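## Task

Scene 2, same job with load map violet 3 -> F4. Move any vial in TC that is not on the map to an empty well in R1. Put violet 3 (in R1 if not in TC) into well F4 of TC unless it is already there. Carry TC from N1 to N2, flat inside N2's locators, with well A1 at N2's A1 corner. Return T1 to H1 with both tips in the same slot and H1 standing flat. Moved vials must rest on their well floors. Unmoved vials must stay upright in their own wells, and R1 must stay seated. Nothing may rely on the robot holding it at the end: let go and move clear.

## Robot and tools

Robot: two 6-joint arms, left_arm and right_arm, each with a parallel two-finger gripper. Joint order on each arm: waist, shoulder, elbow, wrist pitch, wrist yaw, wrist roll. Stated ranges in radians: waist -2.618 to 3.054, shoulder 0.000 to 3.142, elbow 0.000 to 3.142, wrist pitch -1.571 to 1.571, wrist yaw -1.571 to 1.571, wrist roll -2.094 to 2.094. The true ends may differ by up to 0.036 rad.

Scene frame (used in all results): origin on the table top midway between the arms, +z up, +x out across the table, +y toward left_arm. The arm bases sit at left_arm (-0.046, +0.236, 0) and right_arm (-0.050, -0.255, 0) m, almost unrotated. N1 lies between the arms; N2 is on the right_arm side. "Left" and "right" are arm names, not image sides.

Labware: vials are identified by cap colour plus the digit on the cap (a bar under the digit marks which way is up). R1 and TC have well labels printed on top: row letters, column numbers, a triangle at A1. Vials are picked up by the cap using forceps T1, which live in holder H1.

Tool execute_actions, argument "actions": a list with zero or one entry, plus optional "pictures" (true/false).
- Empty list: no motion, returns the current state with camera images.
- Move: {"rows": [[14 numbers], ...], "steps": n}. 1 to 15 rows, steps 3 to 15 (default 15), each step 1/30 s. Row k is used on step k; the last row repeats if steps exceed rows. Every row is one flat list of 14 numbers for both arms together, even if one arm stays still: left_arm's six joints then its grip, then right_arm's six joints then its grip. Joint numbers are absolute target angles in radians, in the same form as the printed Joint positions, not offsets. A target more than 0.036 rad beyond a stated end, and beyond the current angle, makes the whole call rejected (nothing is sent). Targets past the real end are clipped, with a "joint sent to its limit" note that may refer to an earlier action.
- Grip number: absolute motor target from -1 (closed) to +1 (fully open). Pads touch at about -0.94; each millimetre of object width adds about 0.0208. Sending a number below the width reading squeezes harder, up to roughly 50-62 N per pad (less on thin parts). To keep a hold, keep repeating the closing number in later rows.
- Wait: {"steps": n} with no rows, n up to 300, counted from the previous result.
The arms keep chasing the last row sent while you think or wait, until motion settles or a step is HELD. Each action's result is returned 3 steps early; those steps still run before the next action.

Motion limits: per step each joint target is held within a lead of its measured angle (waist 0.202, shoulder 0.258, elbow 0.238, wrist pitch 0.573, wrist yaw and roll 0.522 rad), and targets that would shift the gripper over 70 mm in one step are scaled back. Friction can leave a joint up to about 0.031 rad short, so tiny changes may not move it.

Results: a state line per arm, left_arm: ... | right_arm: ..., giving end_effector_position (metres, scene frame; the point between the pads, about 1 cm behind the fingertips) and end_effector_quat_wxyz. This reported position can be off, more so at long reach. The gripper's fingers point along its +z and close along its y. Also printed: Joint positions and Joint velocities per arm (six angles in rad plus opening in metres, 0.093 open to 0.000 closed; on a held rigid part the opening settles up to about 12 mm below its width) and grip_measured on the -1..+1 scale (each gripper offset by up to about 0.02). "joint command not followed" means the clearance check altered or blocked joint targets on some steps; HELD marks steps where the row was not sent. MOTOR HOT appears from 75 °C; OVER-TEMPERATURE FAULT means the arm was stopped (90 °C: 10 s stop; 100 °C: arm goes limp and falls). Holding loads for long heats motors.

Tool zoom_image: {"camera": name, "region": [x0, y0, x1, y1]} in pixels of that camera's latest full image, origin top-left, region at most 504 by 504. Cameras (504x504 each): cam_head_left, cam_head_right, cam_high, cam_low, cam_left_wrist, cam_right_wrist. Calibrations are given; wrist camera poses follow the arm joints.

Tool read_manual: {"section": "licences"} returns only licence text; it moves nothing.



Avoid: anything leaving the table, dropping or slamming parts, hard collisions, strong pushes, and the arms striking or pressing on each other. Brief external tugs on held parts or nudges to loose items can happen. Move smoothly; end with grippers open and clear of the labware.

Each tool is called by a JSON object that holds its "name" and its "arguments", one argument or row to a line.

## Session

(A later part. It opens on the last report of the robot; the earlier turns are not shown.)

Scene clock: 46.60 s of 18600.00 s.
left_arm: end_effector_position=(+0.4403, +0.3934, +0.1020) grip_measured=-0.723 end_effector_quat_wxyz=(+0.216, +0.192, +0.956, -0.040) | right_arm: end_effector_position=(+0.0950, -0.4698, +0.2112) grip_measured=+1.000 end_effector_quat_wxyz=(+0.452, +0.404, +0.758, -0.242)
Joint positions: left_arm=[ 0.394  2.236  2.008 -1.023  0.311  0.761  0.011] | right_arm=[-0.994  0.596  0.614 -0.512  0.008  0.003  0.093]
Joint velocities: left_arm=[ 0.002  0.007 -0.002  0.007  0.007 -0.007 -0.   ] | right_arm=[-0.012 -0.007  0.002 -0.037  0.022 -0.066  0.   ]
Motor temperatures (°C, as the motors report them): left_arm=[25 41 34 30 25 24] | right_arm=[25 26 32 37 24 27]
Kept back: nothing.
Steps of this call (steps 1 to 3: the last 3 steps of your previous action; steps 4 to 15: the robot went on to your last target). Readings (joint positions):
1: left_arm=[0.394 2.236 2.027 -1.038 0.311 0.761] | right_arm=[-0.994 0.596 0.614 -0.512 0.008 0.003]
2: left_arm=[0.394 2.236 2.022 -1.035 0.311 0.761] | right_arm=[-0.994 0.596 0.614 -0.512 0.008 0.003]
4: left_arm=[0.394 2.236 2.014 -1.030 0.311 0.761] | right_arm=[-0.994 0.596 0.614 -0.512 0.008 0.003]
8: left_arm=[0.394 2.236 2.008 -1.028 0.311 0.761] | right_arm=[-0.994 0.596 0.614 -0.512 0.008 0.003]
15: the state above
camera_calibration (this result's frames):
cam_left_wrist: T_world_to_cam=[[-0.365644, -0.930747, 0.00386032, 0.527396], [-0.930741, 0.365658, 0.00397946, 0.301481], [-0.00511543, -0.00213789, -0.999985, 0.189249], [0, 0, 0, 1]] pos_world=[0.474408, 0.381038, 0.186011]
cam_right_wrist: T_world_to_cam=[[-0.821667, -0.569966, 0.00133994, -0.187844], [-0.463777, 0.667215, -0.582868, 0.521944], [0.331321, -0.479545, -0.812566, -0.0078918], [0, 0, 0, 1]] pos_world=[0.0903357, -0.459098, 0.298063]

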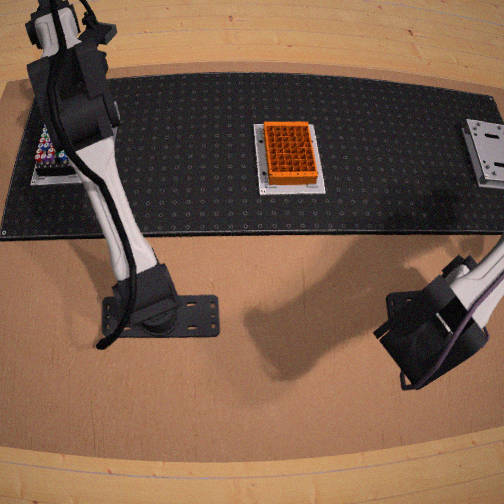

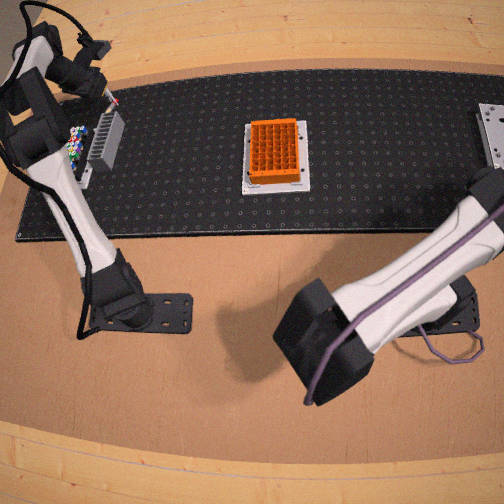

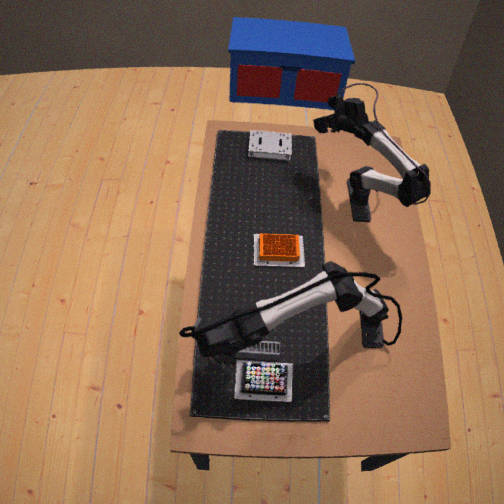

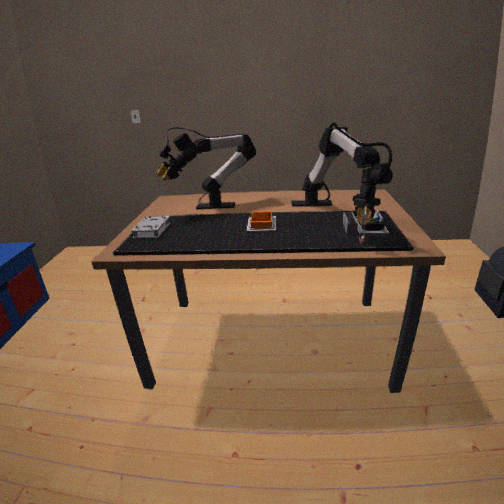

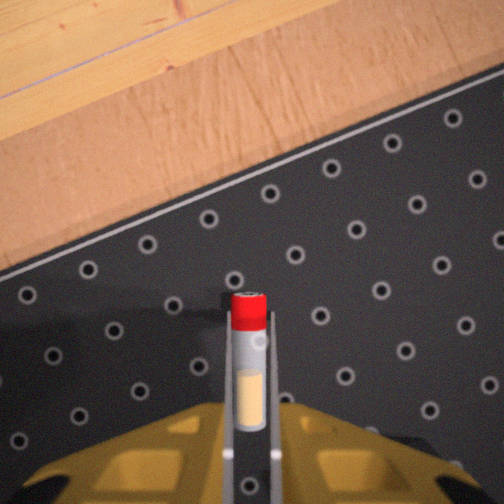

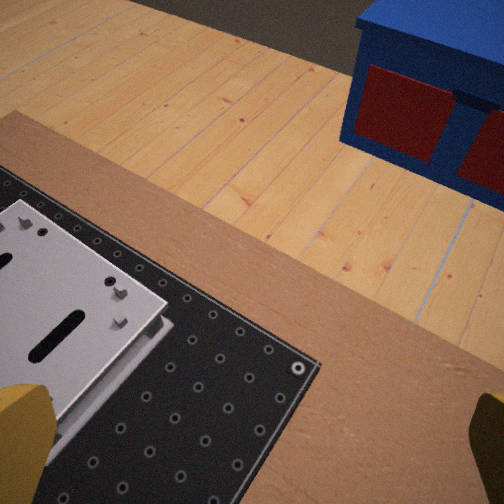

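{"name": "execute_actions", "arguments": {
  "actions": [
    {"rows":[[0.394,2.23,2.008,-1.02,0.315,0.765,-0.75,-1,0.6,0.6,-0.5,0,0,1],[0.394,2.23,2.008,-1.02,0.315,0.765,-0.77,-1,0.6,0.6,-0.5,0,0,1],[0.394,2.23,2.008,-1.02,0.315,0.765,-0.79,-1,0.6,0.6,-0.5,0,0,1],[0.394,2.23,2.008,-1.02,0.315,0.765,-0.81,-1,0.6,0.6,-0.5,0,0,1],[0.394,2.23,2.008,-1.02,0.315,0.765,-0.83,-1,0.6,0.6,-0.5,0,0,1],[0.394,2.23,2.008,-1.02,0.315,0.765,-0.83,-1,0.6,0.6,-0.5,0,0,1],[0.394,2.23,2.008,-1.02,0.315,0.765,-0.83,-1,0.6,0.6,-0.5,0,0,1],[0.394,2.21,2.008,-1.02,0.315,0.765,-0.83,-1,0.6,0.6,-0.5,0,0,1],[0.394,2.2,2.008,-1.03,0.315,0.765,-0.83,-1,0.6,0.6,-0.5,0,0,1],[0.394,2.19,2.008,-1.04,0.315,0.765,-0.83,-1,0.6,0.6,-0.5,0,0,1],[0.394,2.18,2.008,-1.05,0.315,0.765,-0.83,-1,0.6,0.6,-0.5,0,0,1],[0.394,2.165,2.008,-1.06,0.315,0.765,-0.83,-1,0.6,0.6,-0.5,0,0,1],[0.394,2.15,2.008,-1.07,0.315,0.765,-0.83,-1,0.6,0.6,-0.5,0,0,1],[0.394,2.135,2.008,-1.08,0.315,0.765,-0.83,-1,0.6,0.6,-0.5,0,0,1],[0.394,2.12,2.008,-1.09,0.315,0.765,-0.83,-1,0.6,0.6,-0.5,0,0,1]]}
  ]
}}

{"name": "execute_actions", "arguments": {
  "actions": [
    {"rows":[[0.38,2.105,2.008,-1.09,0.3,0.72,-0.83,-1,0.6,0.6,-0.5,0,0,1],[0.36,2.09,2.008,-1.09,0.28,0.67,-0.83,-1,0.6,0.6,-0.5,0,0,1],[0.335,2.075,2.0,-1.09,0.26,0.62,-0.83,-1,0.6,0.6,-0.5,0,0,1],[0.31,2.06,1.99,-1.09,0.24,0.57,-0.83,-1,0.6,0.6,-0.5,0,0,1],[0.285,2.045,1.975,-1.09,0.22,0.52,-0.83,-1,0.6,0.6,-0.5,0,0,1],[0.26,2.03,1.96,-1.09,0.2,0.47,-0.83,-1,0.6,0.6,-0.5,0,0,1],[0.235,2.015,1.945,-1.09,0.18,0.42,-0.83,-1,0.6,0.6,-0.5,0,0,1],[0.21,2.0,1.93,-1.09,0.16,0.37,-0.83,-1,0.6,0.6,-0.5,0,0,1],[0.185,1.985,1.915,-1.09,0.14,0.32,-0.83,-1,0.6,0.6,-0.5,0,0,1],[0.16,1.97,1.9,-1.09,0.12,0.27,-0.83,-1,0.6,0.6,-0.5,0,0,1],[0.135,1.955,1.885,-1.09,0.1,0.22,-0.83,-1,0.6,0.6,-0.5,0,0,1],[0.11,1.94,1.87,-1.09,0.08,0.17,-0.83,-1,0.6,0.6,-0.5,0,0,1],[0.085,1.925,1.85,-1.09,0.06,0.12,-0.83,-1,0.6,0.6,-0.5,0,0,1],[0.06,1.91,1.83,-1.09,0.04,0.07,-0.83,-1,0.6,0.6,-0.5,0,0,1],[0.035,1.895,1.81,-1.09,0.02,0.03,-0.83,-1,0.6,0.6,-0.5,0,0,1]]}
  ]
}}

{"name": "execute_actions", "arguments": {
  "actions": [
    {"rows":[[0.015,1.88,1.785,-1.08,-0.009,-0.004,-0.83,-1,0.6,0.6,-0.5,0,0,1],[0.0,1.865,1.76,-1.07,-0.009,-0.004,-0.83,-1,0.6,0.6,-0.5,0,0,1],[-0.01,1.85,1.735,-1.06,-0.009,-0.004,-0.83,-1,0.6,0.6,-0.5,0,0,1],[-0.02,1.835,1.71,-1.05,-0.009,-0.004,-0.83,-1,0.6,0.6,-0.5,0,0,1],[-0.02,1.82,1.685,-1.04,-0.009,-0.004,-0.83,-1,0.6,0.6,-0.5,0,0,1],[-0.02,1.805,1.66,-1.03,-0.009,-0.004,-0.83,-1,0.6,0.6,-0.5,0,0,1],[-0.02,1.79,1.635,-1.02,-0.009,-0.004,-0.83,-1,0.6,0.6,-0.5,0,0,1],[-0.02,1.775,1.61,-1.01,-0.009,-0.004,-0.83,-1,0.6,0.6,-0.5,0,0,1],[-0.02,1.76,1.585,-1.0,-0.009,-0.004,-0.83,-1,0.6,0.6,-0.5,0,0,1],[-0.02,1.745,1.56,-0.99,-0.009,-0.004,-0.83,-1,0.6,0.6,-0.5,0,0,1],[-0.02,1.73,1.535,-0.98,-0.009,-0.004,-0.83,-1,0.6,0.6,-0.5,0,0,1],[-0.02,1.715,1.51,-0.98,-0.009,-0.004,-0.83,-1,0.6,0.6,-0.5,0,0,1],[-0.02,1.7,1.485,-0.98,-0.009,-0.004,-0.83,-1,0.6,0.6,-0.5,0,0,1],[-0.02,1.69,1.465,-0.98,-0.009,-0.004,-0.83,-1,0.6,0.6,-0.5,0,0,1],[-0.02,1.68,1.45,-0.98,-0.009,-0.004,-0.83,-1,0.6,0.6,-0.5,0,0,1]]}
  ]
}}

{"name": "execute_actions", "arguments": {
  "actions": [
    {"rows":[[-0.02,1.68,1.45,-0.98,-0.009,-0.004,-0.83,-1,0.6,0.6,-0.5,0,0,1],[-0.02,1.68,1.45,-0.98,-0.009,-0.004,-0.83,-1,0.6,0.6,-0.5,0,0,1],[-0.02,1.68,1.45,-0.98,-0.009,-0.004,-0.83,-1,0.6,0.6,-0.5,0,0,1],[-0.02,1.68,1.45,-0.98,-0.009,-0.004,-0.81,-1,0.6,0.6,-0.5,0,0,1],[-0.02,1.68,1.45,-0.98,-0.009,-0.004,-0.79,-1,0.6,0.6,-0.5,0,0,1],[-0.02,1.68,1.45,-0.98,-0.009,-0.004,-0.77,-1,0.6,0.6,-0.5,0,0,1],[-0.02,1.68,1.45,-0.98,-0.009,-0.004,-0.76,-1,0.6,0.6,-0.5,0,0,1],[-0.02,1.68,1.45,-0.98,-0.009,-0.004,-0.756,-1,0.6,0.6,-0.5,0,0,1],[-0.02,1.68,1.45,-0.98,-0.009,-0.004,-0.753,-1,0.6,0.6,-0.5,0,0,1]]}
  ]
}}

{"name": "execute_actions", "arguments": {
  "actions": [
    {"steps":15}
  ],
  "pictures": true
}}

Scene clock: 48.10 s of 18600.00 s.
left_arm: end_effector_position=(+0.4391, +0.3929, +0.1059) grip_measured=-0.822 end_effector_quat_wxyz=(+0.217, +0.192, +0.956, -0.039) | right_arm: end_effector_position=(+0.0950, -0.4698, +0.2112) grip_measured=+1.000 end_effector_quat_wxyz=(+0.452, +0.404, +0.758, -0.242)
Joint positions: left_arm=[ 0.394  2.227  2.008 -1.029  0.311  0.761  0.006] | right_arm=[-0.994  0.596  0.614 -0.512  0.008  0.003  0.093]
Joint velocities: left_arm=[-0.002 -0.159  0.012 -0.154  0.037  0.051 -0.   ] | right_arm=[-0.002 -0.007 -0.002 -0.066 -0.007 -0.037  0.   ]
Motor temperatures (°C, as the motors report them): left_arm=[25 41 34 30 25 24] | right_arm=[25 26 32 37 24 27]
Steps of this call (steps 1 to 15: the robot went on to your last target; steps 16 to 33: nothing new was sent; steps 34 to 45: the first 12 steps of this action). Readings (joint positions):
34: left_arm=[0.394 2.236 2.008 -1.022 0.311 0.761] | right_arm=[-0.994 0.596 0.614 -0.512 0.008 0.003]
35: left_arm=[0.394 2.236 2.008 -1.022 0.311 0.761] | right_arm=[-0.994 0.596 0.614 -0.512 0.008 0.003]
37: left_arm=[0.394 2.236 2.008 -1.022 0.311 0.761] | right_arm=[-0.994 0.596 0.614 -0.512 0.008 0.003]
41: left_arm=[0.394 2.236 2.008 -1.022 0.311 0.761] | right_arm=[-0.994 0.596 0.614 -0.512 0.008 0.003]
45: the state above

Scene clock: 48.60 s of 18600.00 s.
left_arm: end_effector_position=(+0.4260, +0.2922, +0.1786) grip_measured=-0.822 end_effector_quat_wxyz=(+0.226, +0.112, +0.968, -0.021) | right_arm: end_effector_position=(+0.0950, -0.4698, +0.2112) grip_measured=+1.000 end_effector_quat_wxyz=(+0.452, +0.404, +0.758, -0.242)
Joint positions: left_arm=[ 0.158  1.986  1.914 -1.07   0.166  0.372  0.006] | right_arm=[-0.994  0.596  0.614 -0.512  0.008  0.003  0.093]
Joint velocities: left_arm=[-0.818 -0.325 -0.515 -0.066 -0.535 -1.414  0.   ] | right_arm=[-0.017 -0.002 -0.012 -0.022  0.051 -0.095  0.   ]
Motor temperatures (°C, as the motors report them): left_arm=[25 41 34 30 25 24] | right_arm=[25 26 32 37 24 27]
Steps of this call (steps 1 to 3: the last 3 steps of your previous action; steps 4 to 15: the first 12 steps of this action). Readings (joint positions):
4: left_arm=[0.394 2.178 2.008 -1.056 0.311 0.755] | right_arm=[-0.994 0.596 0.614 -0.512 0.008 0.003]
5: left_arm=[0.393 2.159 2.008 -1.062 0.306 0.742] | right_arm=[-0.994 0.596 0.614 -0.512 0.008 0.003]
7: left_arm=[0.378 2.121 2.008 -1.067 0.285 0.694] | right_arm=[-0.994 0.596 0.614 -0.512 0.008 0.003]
11: left_arm=[0.284 2.042 1.976 -1.069 0.228 0.549] | right_arm=[-0.994 0.596 0.614 -0.512 0.008 0.003]
15: the state above

Scene clock: 49.10 s of 18600.00 s.
left_arm: end_effector_position=(+0.3580, +0.2336, +0.1532) grip_measured=-0.822 end_effector_quat_wxyz=(+0.169, +0.009, +0.986, -0.004) | right_arm: end_effector_position=(+0.0950, -0.4698, +0.2112) grip_measured=+1.000 end_effector_quat_wxyz=(+0.452, +0.404, +0.758, -0.242)
Joint positions: left_arm=[-0.021  1.768  1.565 -1.029  0.01   0.017  0.006] | right_arm=[-0.994  0.596  0.614 -0.512  0.008  0.003  0.093]
Joint velocities: left_arm=[-0.022 -0.437 -0.711  0.242 -0.154 -0.139  0.   ] | right_arm=[ 0.012  0.007 -0.002  0.007  0.022  0.007  0.   ]
Motor temperatures (°C, as the motors report them): left_arm=[25 41 34 30 25 24] | right_arm=[25 26 32 37 24 27]
Steps of this call (steps 1 to 3: the last 3 steps of your previous action; steps 4 to 15: the first 12 steps of this action). Readings (joint positions):
4: left_arm=[0.056 1.936 1.836 -1.073 0.093 0.187] | right_arm=[-0.994 0.596 0.614 -0.512 0.008 0.003]
5: left_arm=[0.035 1.921 1.813 -1.073 0.075 0.149] | right_arm=[-0.994 0.596 0.614 -0.512 0.008 0.003]
7: left_arm=[0.001 1.891 1.765 -1.072 0.050 0.096] | right_arm=[-0.994 0.596 0.614 -0.512 0.008 0.003]
11: left_arm=[-0.021 1.828 1.665 -1.058 0.026 0.040] | right_arm=[-0.994 0.596 0.614 -0.512 0.008 0.003]
15: the state above

Scene clock: 49.60 s of 18600.00 s.
left_arm: end_effector_position=(+0.3386, +0.2352, +0.1438) grip_measured=-0.755 end_effector_quat_wxyz=(+0.160, +0.001, +0.987, -0.000) | right_arm: end_effector_position=(+0.0950, -0.4698, +0.2112) grip_measured=+1.000 end_effector_quat_wxyz=(+0.452, +0.404, +0.758, -0.242)
Joint positions: left_arm=[-0.021  1.707  1.462 -1.004  0.     0.001  0.009] | right_arm=[-0.994  0.596  0.614 -0.512  0.008  0.003  0.093]
Joint velocities: left_arm=[-0.002 -0.007  0.007  0.066 -0.007  0.007 -0.001] | right_arm=[ 0.002  0.002  0.012  0.022  0.007 -0.081  0.   ]
Motor temperatures (°C, as the motors report them): left_arm=[25 41 34 30 25 24] | right_arm=[25 26 32 37 24 27]
Steps of this call (steps 1 to 3: the last 3 steps of your previous action; steps 4 to 15: the first 12 steps of this action). Readings (joint positions):
4: left_arm=[-0.021 1.716 1.478 -1.016 0.004 0.007] | right_arm=[-0.994 0.596 0.614 -0.512 0.008 0.003]
5: left_arm=[-0.021 1.710 1.469 -1.016 0.003 0.006] | right_arm=[-0.994 0.596 0.614 -0.512 0.008 0.003]
7: left_arm=[-0.021 1.707 1.463 -1.016 0.002 0.004] | right_arm=[-0.994 0.596 0.614 -0.512 0.008 0.003]
11: left_arm=[-0.021 1.707 1.462 -1.008 0.001 0.002] | right_arm=[-0.994 0.596 0.614 -0.512 0.008 0.003]
15: the state above

Scene clock: 50.10 s of 18600.00 s.
left_arm: end_effector_position=(+0.3389, +0.2353, +0.1440) grip_measured=-0.755 end_effector_quat_wxyz=(+0.161, +0.001, +0.987, -0.000) | right_arm: end_effector_position=(+0.0950, -0.4698, +0.2112) grip_measured=+1.000 end_effector_quat_wxyz=(+0.452, +0.404, +0.758, -0.242)
Joint positions: left_arm=[-0.021  1.707  1.462 -1.003  0.     0.001  0.009] | right_arm=[-0.994  0.596  0.614 -0.512  0.008  0.003  0.093]
Joint velocities: left_arm=[-0.007  0.007  0.002 -0.051 -0.051  0.022  0.   ] | right_arm=[-0.002 -0.002  0.012  0.051  0.051 -0.007  0.   ]
Motor temperatures (°C, as the motors report them): left_arm=[25 41 34 30 25 24] | right_arm=[25 26 32 37 24 27]
Kept back: nothing.
Steps of this call (steps 1 to 3: the last 3 steps of your previous action; steps 4 to 15: the robot went on to your last target). Readings (joint positions):
1: left_arm=[-0.021 1.707 1.462 -1.004 0.000 0.001] | right_arm=[-0.994 0.596 0.614 -0.512 0.008 0.003]
2: left_arm=[-0.021 1.707 1.462 -1.004 0.000 0.001] | right_arm=[-0.994 0.596 0.614 -0.512 0.008 0.003]
4: left_arm=[-0.021 1.707 1.462 -1.003 0.000 0.001] | right_arm=[-0.994 0.596 0.614 -0.512 0.008 0.003]
8: left_arm=[-0.021 1.707 1.462 -1.003 0.000 0.001] | right_arm=[-0.994 0.596 0.614 -0.512 0.008 0.003]
15: the state above
All arms were judged still, so your last target was given up. Only a new action makes them travel on or press farther. Fingers that are still opening or closing keep moving.
camera_calibration (this result's frames):
cam_left_wrist: T_world_to_cam=[[0.0204746, -0.999763, 0.007454, 0.227879], [-0.992177, -0.0193998, 0.123324, 0.359078], [-0.12315, -0.00992071, -0.992338, 0.271044], [0, 0, 0, 1]] pos_world=[0.384982, 0.23748, 0.222986]
cam_right_wrist: T_world_to_cam=[[-0.821667, -0.569966, 0.00133994, -0.187844], [-0.463777, 0.667215, -0.582868, 0.521944], [0.331321, -0.479545, -0.812566, -0.0078918], [0, 0, 0, 1]] pos_world=[0.0903357, -0.459098, 0.298063]

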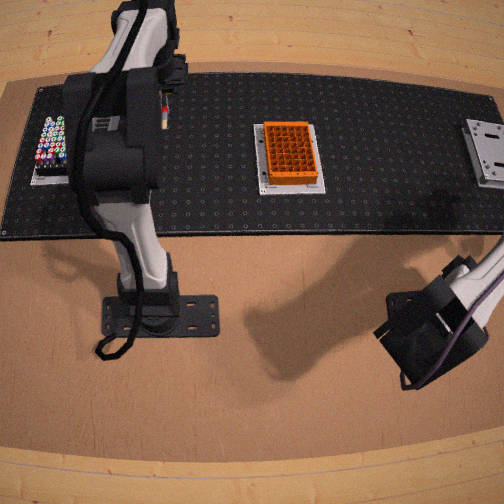

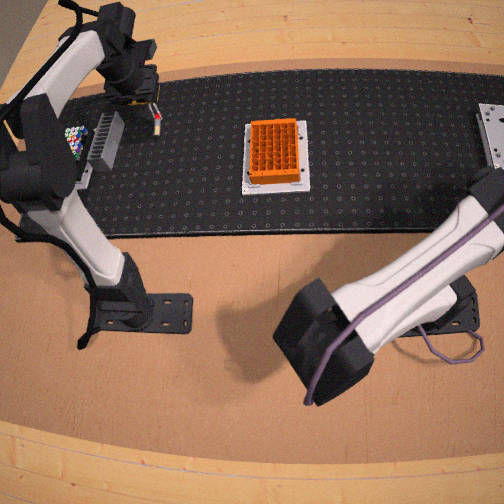

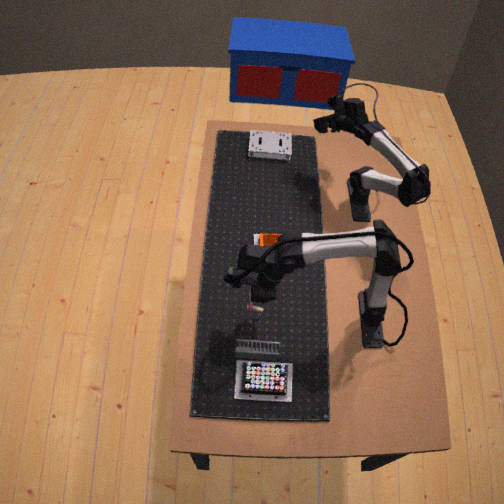

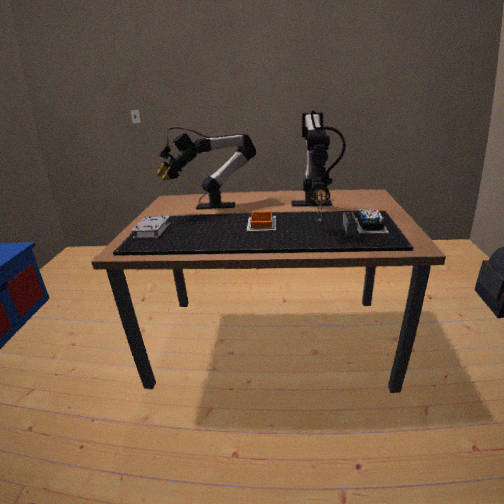

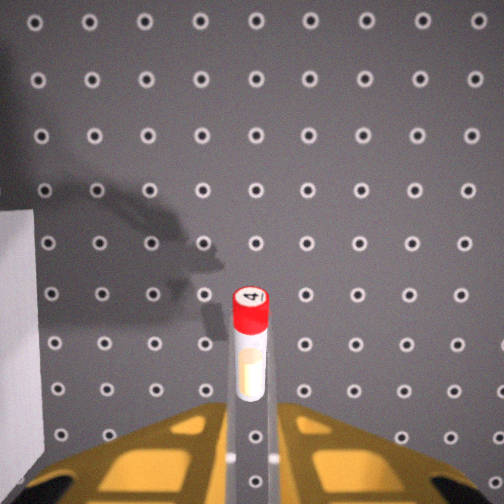

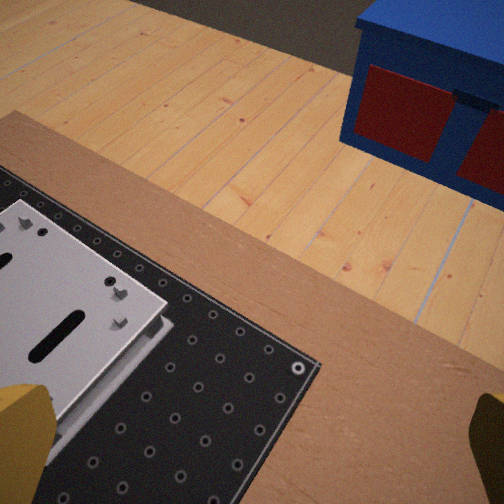

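Drooping. Pitch back slowly to q4 −1.56.

{"name": "execute_actions", "arguments": {
  "actions": [
    {"rows":[[-0.02,1.7,1.46,-1.02,-0.005,0,-0.752,-1,0.6,0.6,-0.5,0,0,1],[-0.02,1.7,1.46,-1.035,-0.005,0,-0.752,-1,0.6,0.6,-0.5,0,0,1],[-0.02,1.7,1.46,-1.05,-0.005,0,-0.752,-1,0.6,0.6,-0.5,0,0,1],[-0.02,1.7,1.46,-1.065,-0.005,0,-0.752,-1,0.6,0.6,-0.5,0,0,1],[-0.02,1.7,1.46,-1.08,-0.005,0,-0.752,-1,0.6,0.6,-0.5,0,0,1],[-0.02,1.7,1.46,-1.095,-0.005,0,-0.752,-1,0.6,0.6,-0.5,0,0,1],[-0.02,1.7,1.46,-1.11,-0.005,0,-0.752,-1,0.6,0.6,-0.5,0,0,1],[-0.02,1.7,1.46,-1.125,-0.005,0,-0.752,-1,0.6,0.6,-0.5,0,0,1],[-0.02,1.7,1.46,-1.14,-0.005,0,-0.752,-1,0.6,0.6,-0.5,0,0,1],[-0.02,1.7,1.46,-1.155,-0.005,0,-0.752,-1,0.6,0.6,-0.5,0,0,1],[-0.02,1.7,1.46,-1.17,-0.005,0,-0.752,-1,0.6,0.6,-0.5,0,0,1],[-0.02,1.7,1.46,-1.185,-0.005,0,-0.752,-1,0.6,0.6,-0.5,0,0,1],[-0.02,1.7,1.46,-1.2,-0.005,0,-0.752,-1,0.6,0.6,-0.5,0,0,1],[-0.02,1.7,1.46,-1.215,-0.005,0,-0.752,-1,0.6,0.6,-0.5,0,0,1],[-0.02,1.7,1.46,-1.23,-0.005,0,-0.752,-1,0.6,0.6,-0.5,0,0,1]]}
  ]
}}

{"name": "execute_actions", "arguments": {
  "actions": [
    {"rows":[[-0.02,1.7,1.46,-1.245,-0.005,0,-0.752,-1,0.6,0.6,-0.5,0,0,1],[-0.02,1.7,1.46,-1.26,-0.005,0,-0.752,-1,0.6,0.6,-0.5,0,0,1],[-0.02,1.7,1.46,-1.275,-0.005,0,-0.752,-1,0.6,0.6,-0.5,0,0,1],[-0.02,1.7,1.46,-1.29,-0.005,0,-0.752,-1,0.6,0.6,-0.5,0,0,1],[-0.02,1.7,1.46,-1.305,-0.005,0,-0.752,-1,0.6,0.6,-0.5,0,0,1],[-0.02,1.7,1.46,-1.32,-0.005,0,-0.752,-1,0.6,0.6,-0.5,0,0,1],[-0.02,1.7,1.46,-1.335,-0.005,0,-0.752,-1,0.6,0.6,-0.5,0,0,1],[-0.02,1.7,1.46,-1.35,-0.005,0,-0.752,-1,0.6,0.6,-0.5,0,0,1],[-0.02,1.7,1.46,-1.365,-0.005,0,-0.752,-1,0.6,0.6,-0.5,0,0,1],[-0.02,1.7,1.46,-1.38,-0.005,0,-0.752,-1,0.6,0.6,-0.5,0,0,1],[-0.02,1.7,1.46,-1.395,-0.005,0,-0.752,-1,0.6,0.6,-0.5,0,0,1],[-0.02,1.7,1.46,-1.41,-0.005,0,-0.752,-1,0.6,0.6,-0.5,0,0,1],[-0.02,1.7,1.46,-1.425,-0.005,0,-0.752,-1,0.6,0.6,-0.5,0,0,1],[-0.02,1.7,1.46,-1.44,-0.005,0,-0.752,-1,0.6,0.6,-0.5,0,0,1],[-0.02,1.7,1.46,-1.455,-0.005,0,-0.752,-1,0.6,0.6,-0.5,0,0,1]]}
  ]
}}

{"name": "execute_actions", "arguments": {
  "actions": [
    {"rows":[[-0.02,1.7,1.46,-1.47,-0.005,0,-0.752,-1,0.6,0.6,-0.5,0,0,1],[-0.02,1.7,1.46,-1.485,-0.005,0,-0.752,-1,0.6,0.6,-0.5,0,0,1],[-0.02,1.7,1.46,-1.5,-0.005,0,-0.752,-1,0.6,0.6,-0.5,0,0,1],[-0.02,1.7,1.46,-1.515,-0.005,0,-0.752,-1,0.6,0.6,-0.5,0,0,1],[-0.02,1.7,1.46,-1.53,-0.005,0,-0.752,-1,0.6,0.6,-0.5,0,0,1],[-0.02,1.7,1.46,-1.545,-0.005,0,-0.752,-1,0.6,0.6,-0.5,0,0,1]]}
  ]
}}

{"name": "execute_actions", "arguments": {
  "actions": [
    {"steps":15}
  ],
  "pictures": true
}}

Scene clock: 51.20 s of 18600.00 s.
left_arm: end_effector_position=(+0.3136, +0.2353, +0.1370) grip_measured=-0.754 end_effector_quat_wxyz=(+0.107, +0.001, +0.994, -0.000) | right_arm: end_effector_position=(+0.0950, -0.4698, +0.2112) grip_measured=+1.000 end_effector_quat_wxyz=(+0.452, +0.404, +0.758, -0.242)
Joint positions: left_arm=[-0.021  1.707  1.462 -1.111  0.     0.001  0.009] | right_arm=[-0.994  0.596  0.614 -0.512  0.008  0.003  0.093]
Joint velocities: left_arm=[-0.007 -0.017 -0.007 -0.462 -0.081 -0.022 -0.003] | right_arm=[-0.012 -0.007  0.002  0.007 -0.007 -0.037  0.   ]
Motor temperatures (°C, as the motors report them): left_arm=[25 41 34 30 25 24] | right_arm=[25 26 32 37 24 27]
Steps of this call (steps 1 to 21: nothing new was sent; steps 22 to 33: the first 12 steps of this action). Readings (joint positions):
22: left_arm=[-0.021 1.707 1.462 -1.003 0.000 0.001] | right_arm=[-0.994 0.596 0.614 -0.512 0.008 0.003]
23: left_arm=[-0.021 1.707 1.462 -1.004 0.000 0.001] | right_arm=[-0.994 0.596 0.614 -0.512 0.008 0.003]
25: left_arm=[-0.021 1.707 1.462 -1.016 0.000 0.001] | right_arm=[-0.994 0.596 0.614 -0.512 0.008 0.003]
29: left_arm=[-0.021 1.707 1.462 -1.058 0.000 0.001] | right_arm=[-0.994 0.596 0.614 -0.512 0.008 0.003]
33: the state above

Scene clock: 51.70 s of 18600.00 s.
left_arm: end_effector_position=(+0.2609, +0.2353, +0.1314) grip_measured=-0.754 end_effector_quat_wxyz=(-0.002, +0.001, +1.000, -0.000) | right_arm: end_effector_position=(+0.0950, -0.4698, +0.2112) grip_measured=+1.000 end_effector_quat_wxyz=(+0.452, +0.404, +0.758, -0.242)
Joint positions: left_arm=[-0.021  1.707  1.462 -1.33   0.     0.001  0.009] | right_arm=[-0.994  0.596  0.614 -0.512  0.008  0.003  0.093]
Joint velocities: left_arm=[-0.017 -0.002 -0.002 -0.432 -0.007 -0.066 -0.001] | right_arm=[-0.022  0.002  0.002  0.037  0.022 -0.007  0.   ]
Motor temperatures (°C, as the motors report them): left_arm=[25 41 34 30 25 24] | right_arm=[25 26 32 37 24 27]
Steps of this call (steps 1 to 3: the last 3 steps of your previous action; steps 4 to 15: the first 12 steps of this action). Readings (joint positions):
4: left_arm=[-0.021 1.707 1.462 -1.168 0.000 0.001] | right_arm=[-0.994 0.596 0.614 -0.512 0.008 0.003]
5: left_arm=[-0.021 1.707 1.462 -1.183 0.000 0.001] | right_arm=[-0.994 0.596 0.614 -0.512 0.008 0.003]
7: left_arm=[-0.021 1.707 1.462 -1.212 0.000 0.001] | right_arm=[-0.994 0.596 0.614 -0.512 0.008 0.003]
11: left_arm=[-0.021 1.707 1.462 -1.271 0.000 0.001] | right_arm=[-0.994 0.596 0.614 -0.512 0.008 0.003]
15: the state above

Scene clock: 52.20 s of 18600.00 s.
left_arm: end_effector_position=(+0.2169, +0.2354, +0.1356) grip_measured=-0.754 end_effector_quat_wxyz=(-0.093, +0.001, +0.996, -0.000) | right_arm: end_effector_position=(+0.0950, -0.4698, +0.2112) grip_measured=+1.000 end_effector_quat_wxyz=(+0.452, +0.404, +0.758, -0.242)
Joint positions: left_arm=[-0.021  1.707  1.462 -1.513  0.     0.001  0.009] | right_arm=[-0.994  0.596  0.614 -0.512  0.008  0.003  0.093]
Joint velocities: left_arm=[ 0.002 -0.002 -0.017 -0.081 -0.022  0.051  0.001] | right_arm=[ 0.007 -0.012 -0.002 -0.007  0.007 -0.051  0.   ]
Motor temperatures (°C, as the motors report them): left_arm=[25 41 34 30 25 24] | right_arm=[25 26 32 37 24 27]
Steps of this call (steps 1 to 3: the last 3 steps of your previous action; steps 4 to 15: the first 12 steps of this action). Readings (joint positions):
4: left_arm=[-0.021 1.707 1.462 -1.389 0.000 0.001] | right_arm=[-0.994 0.596 0.614 -0.512 0.008 0.003]
5: left_arm=[-0.021 1.707 1.462 -1.404 0.000 0.001] | right_arm=[-0.994 0.596 0.614 -0.512 0.008 0.003]
7: left_arm=[-0.021 1.707 1.462 -1.434 0.000 0.001] | right_arm=[-0.994 0.596 0.614 -0.512 0.008 0.003]
11: left_arm=[-0.021 1.707 1.462 -1.488 0.000 0.001] | right_arm=[-0.994 0.596 0.614 -0.512 0.008 0.003]
15: the state above

Scene clock: 52.70 s of 18600.00 s.
left_arm: end_effector_position=(+0.2139, +0.2354, +0.1362) grip_measured=-0.754 end_effector_quat_wxyz=(-0.100, +0.001, +0.995, -0.000) | right_arm: end_effector_position=(+0.0950, -0.4698, +0.2112) grip_measured=+1.000 end_effector_quat_wxyz=(+0.452, +0.404, +0.758, -0.242)
Joint positions: left_arm=[-0.021  1.707  1.462 -1.525  0.     0.001  0.009] | right_arm=[-0.994  0.596  0.614 -0.512  0.008  0.003  0.093]
Joint velocities: left_arm=[0.022 0.002 0.002 0.007 0.007 0.007 0.001] | right_arm=[ 0.002 -0.022 -0.002 -0.066 -0.022  0.095  0.   ]
Motor temperatures (°C, as the motors report them): left_arm=[25 41 34 30 25 24] | right_arm=[25 26 32 37 24 27]
Kept back: nothing.
Steps of this call (steps 1 to 3: the last 3 steps of your previous action; steps 4 to 15: the robot went on to your last target). Readings (joint positions):
1: left_arm=[-0.021 1.707 1.462 -1.516 0.000 0.001] | right_arm=[-0.994 0.596 0.614 -0.512 0.008 0.003]
2: left_arm=[-0.021 1.707 1.462 -1.518 0.000 0.001] | right_arm=[-0.994 0.596 0.614 -0.512 0.008 0.003]
4: left_arm=[-0.021 1.707 1.462 -1.521 0.000 0.001] | right_arm=[-0.994 0.596 0.614 -0.512 0.008 0.003]
8: left_arm=[-0.021 1.707 1.462 -1.524 0.000 0.001] | right_arm=[-0.994 0.596 0.614 -0.512 0.008 0.003]
15: the state above
camera_calibration (this result's frames):
cam_left_wrist: T_world_to_cam=[[0.0213753, -0.999763, -0.00408594, 0.231957], [-0.798179, -0.0195261, 0.602104, 0.129313], [-0.602041, -0.00960887, -0.798407, 0.323924], [0, 0, 0, 1]] pos_world=[0.293272, 0.23754, 0.181711]
cam_right_wrist: T_world_to_cam=[[-0.821667, -0.569966, 0.00133994, -0.187844], [-0.463777, 0.667215, -0.582868, 0.521944], [0.331321, -0.479545, -0.812566, -0.0078918], [0, 0, 0, 1]] pos_world=[0.0903357, -0.459098, 0.298063]

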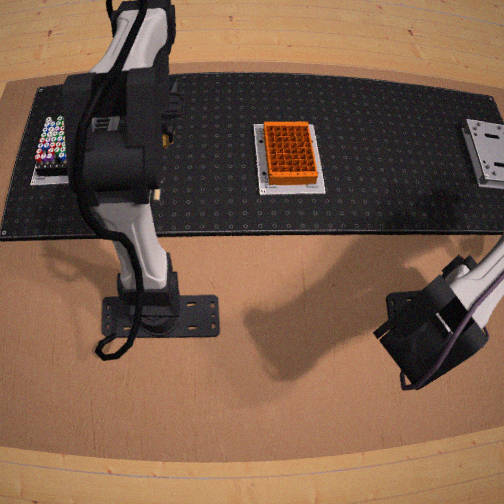

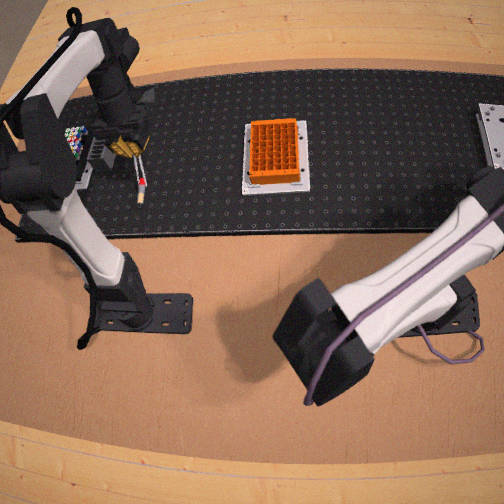

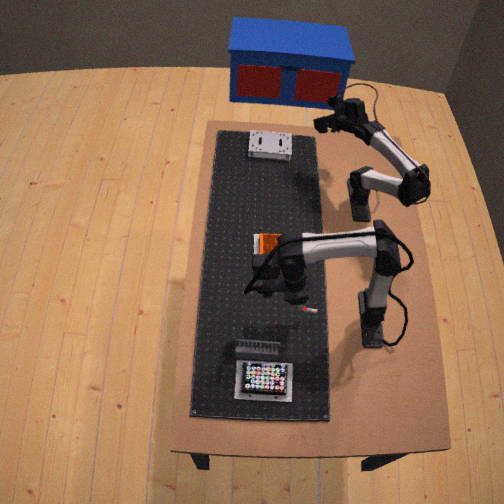

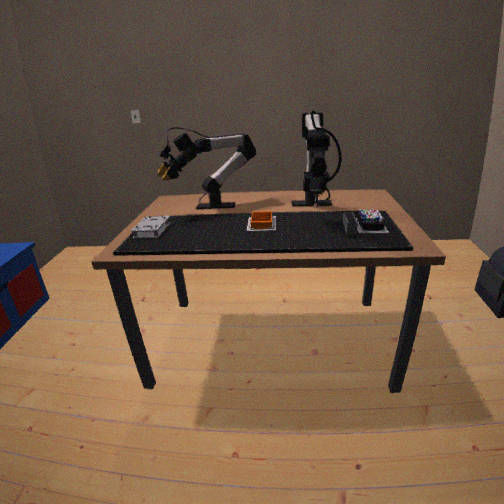

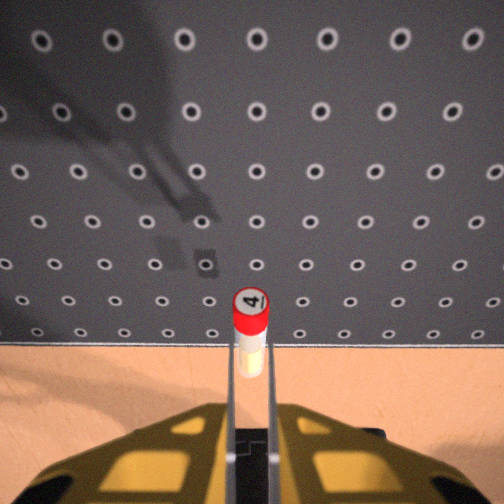

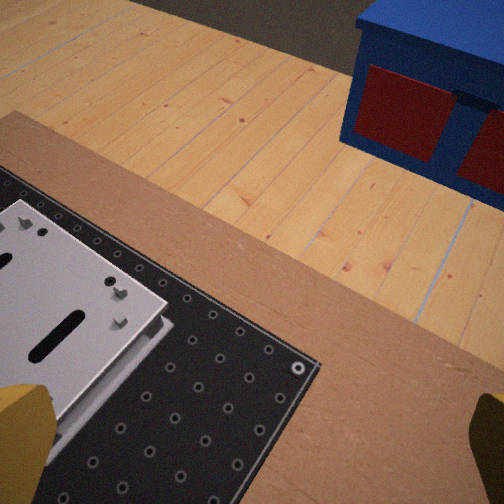

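Loosen slightly.

{"name": "execute_actions", "arguments": {
  "actions": [
    {"rows":[[-0.02,1.7,1.46,-1.54,-0.005,0,-0.75,-1,0.6,0.6,-0.5,0,0,1],[-0.02,1.7,1.46,-1.54,-0.005,0,-0.749,-1,0.6,0.6,-0.5,0,0,1]]}
  ]
}}

{"name": "execute_actions", "arguments": {
  "actions": [
    {"steps":15}
  ],
  "pictures": true
}}

Scene clock: 53.20 s of 18600.00 s.
left_arm: end_effector_position=(+0.2139, +0.2354, +0.1362) grip_measured=-0.751 end_effector_quat_wxyz=(-0.100, +0.001, +0.995, -0.000) | right_arm: end_effector_position=(+0.0950, -0.4698, +0.2112) grip_measured=+1.000 end_effector_quat_wxyz=(+0.452, +0.404, +0.758, -0.242)
Joint positions: left_arm=[-0.021  1.707  1.462 -1.525  0.     0.001  0.009] | right_arm=[-0.994  0.596  0.614 -0.512  0.008  0.003  0.093]
Joint velocities: left_arm=[-0.002 -0.017 -0.017  0.007  0.007  0.007  0.   ] | right_arm=[ 0.002 -0.007 -0.002  0.051  0.022  0.022  0.   ]
Motor temperatures (°C, as the motors report them): left_arm=[25 41 34 30 25 24] | right_arm=[25 26 32 37 24 27]
Steps of this call (steps 1 to 3: the robot went on to your last target; steps 4 to 15: the first 12 steps of this action). Readings (joint positions):
4: left_arm=[-0.021 1.707 1.462 -1.525 0.000 0.001] | right_arm=[-0.994 0.596 0.614 -0.512 0.008 0.003]
5: left_arm=[-0.021 1.707 1.462 -1.525 0.000 0.001] | right_arm=[-0.994 0.596 0.614 -0.512 0.008 0.003]
7: left_arm=[-0.021 1.707 1.462 -1.525 0.000 0.001] | right_arm=[-0.994 0.596 0.614 -0.512 0.008 0.003]
11: left_arm=[-0.021 1.707 1.462 -1.525 0.000 0.001] | right_arm=[-0.994 0.596 0.614 -0.512 0.008 0.003]
15: the state above

Scene clock: 53.70 s of 18600.00 s.
left_arm: end_effector_position=(+0.2139, +0.2354, +0.1362) grip_measured=-0.751 end_effector_quat_wxyz=(-0.100, +0.001, +0.995, -0.000) | right_arm: end_effector_position=(+0.0950, -0.4698, +0.2112) grip_measured=+1.000 end_effector_quat_wxyz=(+0.452, +0.404, +0.758, -0.242)
Joint positions: left_arm=[-0.021  1.707  1.462 -1.525  0.     0.001  0.009] | right_arm=[-0.994  0.596  0.614 -0.512  0.008  0.003  0.093]
Joint velocities: left_arm=[-0.002  0.002 -0.002  0.007 -0.022 -0.007 -0.001] | right_arm=[ 0.002  0.002  0.002  0.022 -0.022 -0.022  0.   ]
Motor temperatures (°C, as the motors report them): left_arm=[25 41 34 30 25 24] | right_arm=[25 26 32 37 24 27]
Kept back: nothing.
Steps of this call (steps 1 to 3: the last 3 steps of your previous action; steps 4 to 15: the robot went on to your last target). Readings (joint positions):
1: left_arm=[-0.021 1.707 1.462 -1.525 0.000 0.001] | right_arm=[-0.994 0.596 0.614 -0.512 0.008 0.003]
2: left_arm=[-0.021 1.707 1.462 -1.525 0.000 0.001] | right_arm=[-0.994 0.596 0.614 -0.512 0.008 0.003]
4: left_arm=[-0.021 1.707 1.462 -1.525 0.000 0.001] | right_arm=[-0.994 0.596 0.614 -0.512 0.008 0.003]
8: left_arm=[-0.021 1.707 1.462 -1.525 0.000 0.001] | right_arm=[-0.994 0.596 0.614 -0.512 0.008 0.003]
15: the state above
All arms were judged still, so your last target was given up. Only a new action makes them travel on or press farther. Fingers that are still opening or closing keep moving.
camera_calibration (this result's frames):
cam_left_wrist: T_world_to_cam=[[0.0213753, -0.999763, -0.00408594, 0.231957], [-0.798179, -0.0195261, 0.602104, 0.129313], [-0.602041, -0.00960887, -0.798407, 0.323924], [0, 0, 0, 1]] pos_world=[0.293272, 0.23754, 0.181711]
cam_right_wrist: T_world_to_cam=[[-0.821667, -0.569966, 0.00133994, -0.187844], [-0.463777, 0.667215, -0.582868, 0.521944], [0.331321, -0.479545, -0.812566, -0.0078918], [0, 0, 0, 1]] pos_world=[0.0903357, -0.459098, 0.298063]

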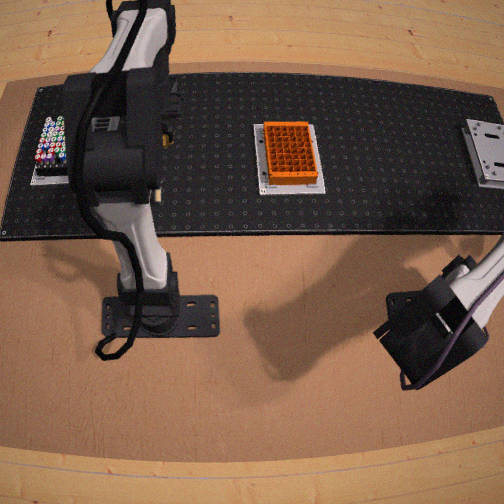

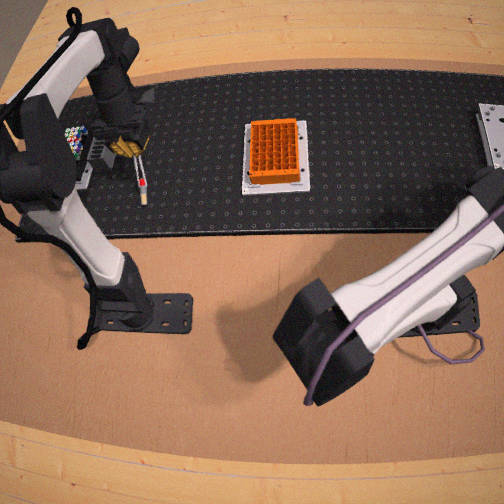

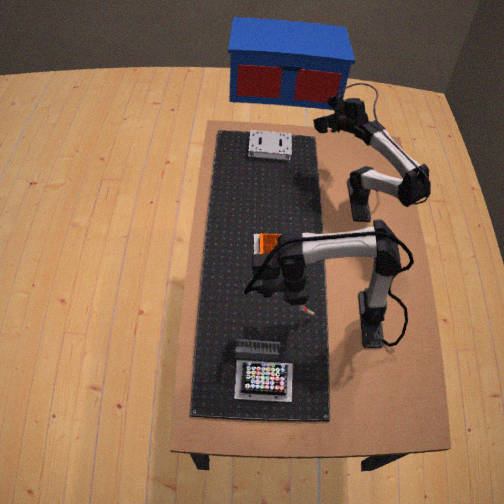

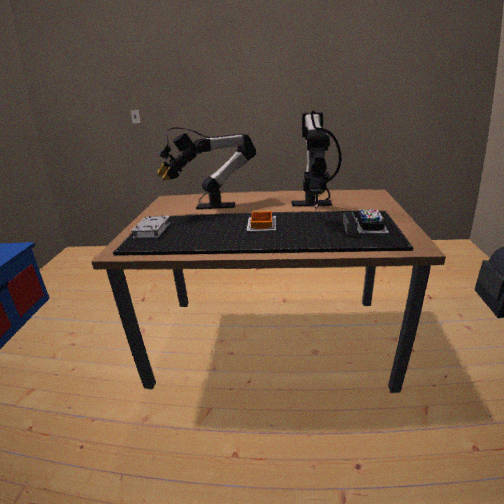

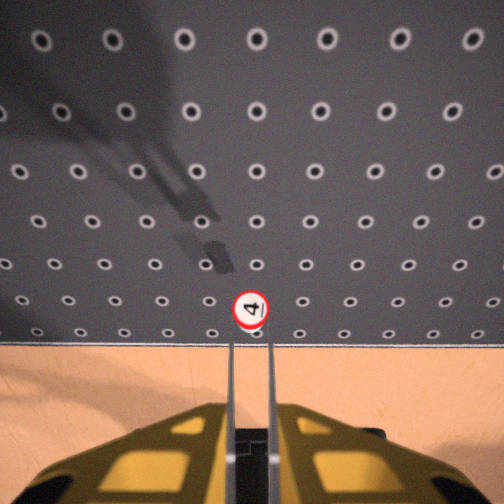

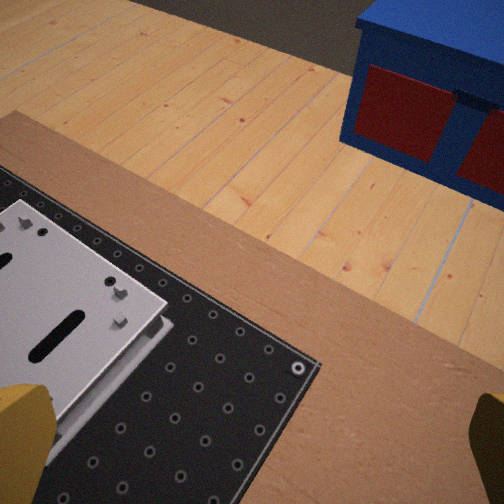

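{"name": "execute_actions", "arguments": {
  "actions": [
    {"rows":[[-0.02,1.7,1.46,-1.54,-0.005,0,-0.84,-1.0,0.6,0.6,-0.5,0,0,1]],"steps":10}
  ],
  "pictures": true
}}

Scene clock: 54.53 s of 18600.00 s.
left_arm: end_effector_position=(+0.2139, +0.2354, +0.1362) grip_measured=-0.831 end_effector_quat_wxyz=(-0.100, +0.001, +0.995, -0.000) | right_arm: end_effector_position=(+0.0950, -0.4698, +0.2112) grip_measured=+1.000 end_effector_quat_wxyz=(+0.452, +0.404, +0.758, -0.242)
Joint positions: left_arm=[-0.021  1.707  1.462 -1.525  0.     0.001  0.005] | right_arm=[-0.994  0.596  0.614 -0.512  0.008  0.003  0.093]
Joint velocities: left_arm=[-0.012  0.007 -0.012 -0.007  0.007  0.007 -0.001] | right_arm=[-0.017 -0.002  0.002 -0.051  0.022 -0.022  0.   ]
Motor temperatures (°C, as the motors report them): left_arm=[25 41 34 30 25 24] | right_arm=[25 26 32 37 24 27]
Steps of this call (steps 1 to 18: nothing new was sent; steps 19 to 25: the first 7 steps of this action). Readings (joint positions):
19: left_arm=[-0.021 1.707 1.462 -1.525 0.000 0.001] | right_arm=[-0.994 0.596 0.614 -0.512 0.008 0.003]
20: left_arm=[-0.021 1.707 1.462 -1.525 0.000 0.001] | right_arm=[-0.994 0.596 0.614 -0.512 0.008 0.003]
22: left_arm=[-0.021 1.707 1.462 -1.525 0.000 0.001] | right_arm=[-0.994 0.596 0.614 -0.512 0.008 0.003]
25: the state above
camera_calibration (this result's frames):
cam_left_wrist: T_world_to_cam=[[0.0213753, -0.999763, -0.00408594, 0.231957], [-0.798179, -0.0195261, 0.602104, 0.129313], [-0.602041, -0.00960887, -0.798407, 0.323924], [0, 0, 0, 1]] pos_world=[0.293272, 0.23754, 0.181711]
cam_right_wrist: T_world_to_cam=[[-0.821667, -0.569966, 0.00133994, -0.187844], [-0.463777, 0.667215, -0.582868, 0.521944], [0.331321, -0.479545, -0.812566, -0.0078918], [0, 0, 0, 1]] pos_world=[0.0903357, -0.459098, 0.298063]

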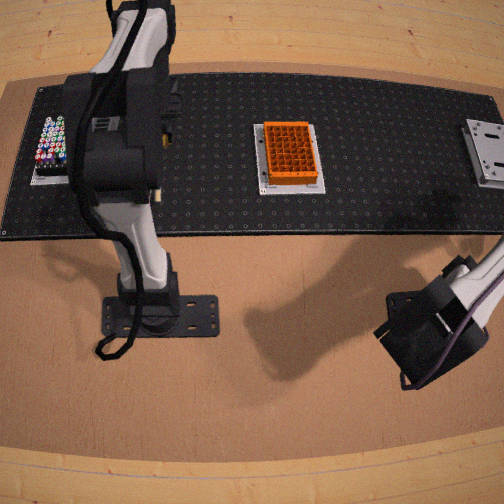

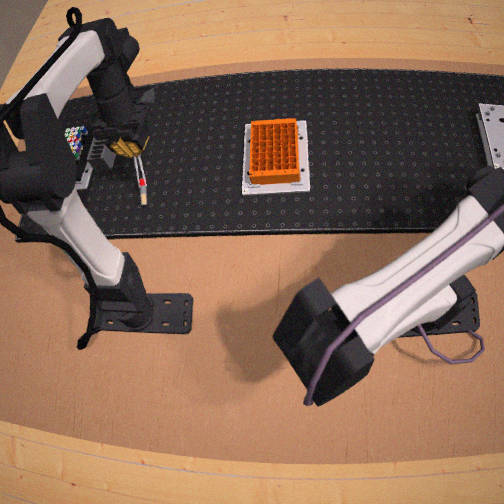

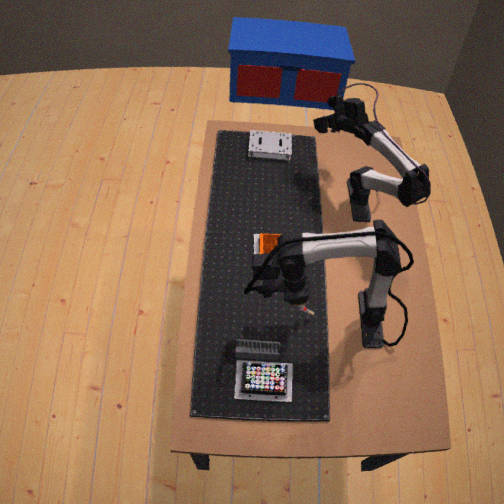

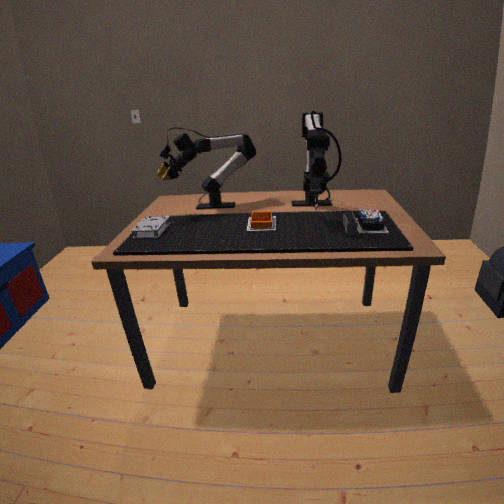

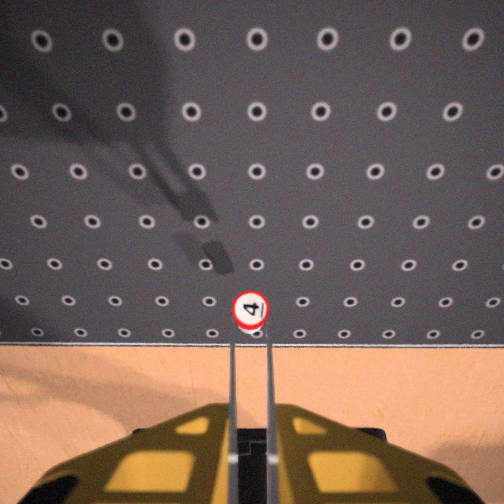

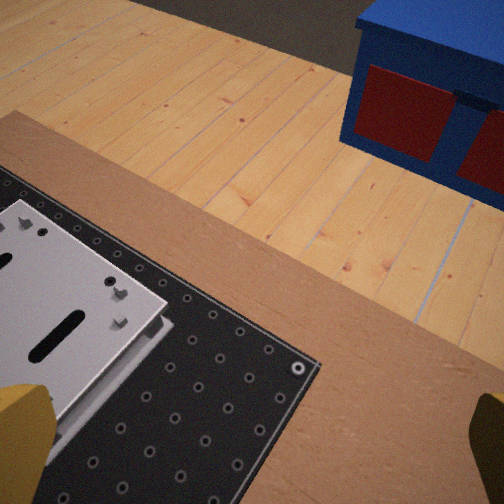

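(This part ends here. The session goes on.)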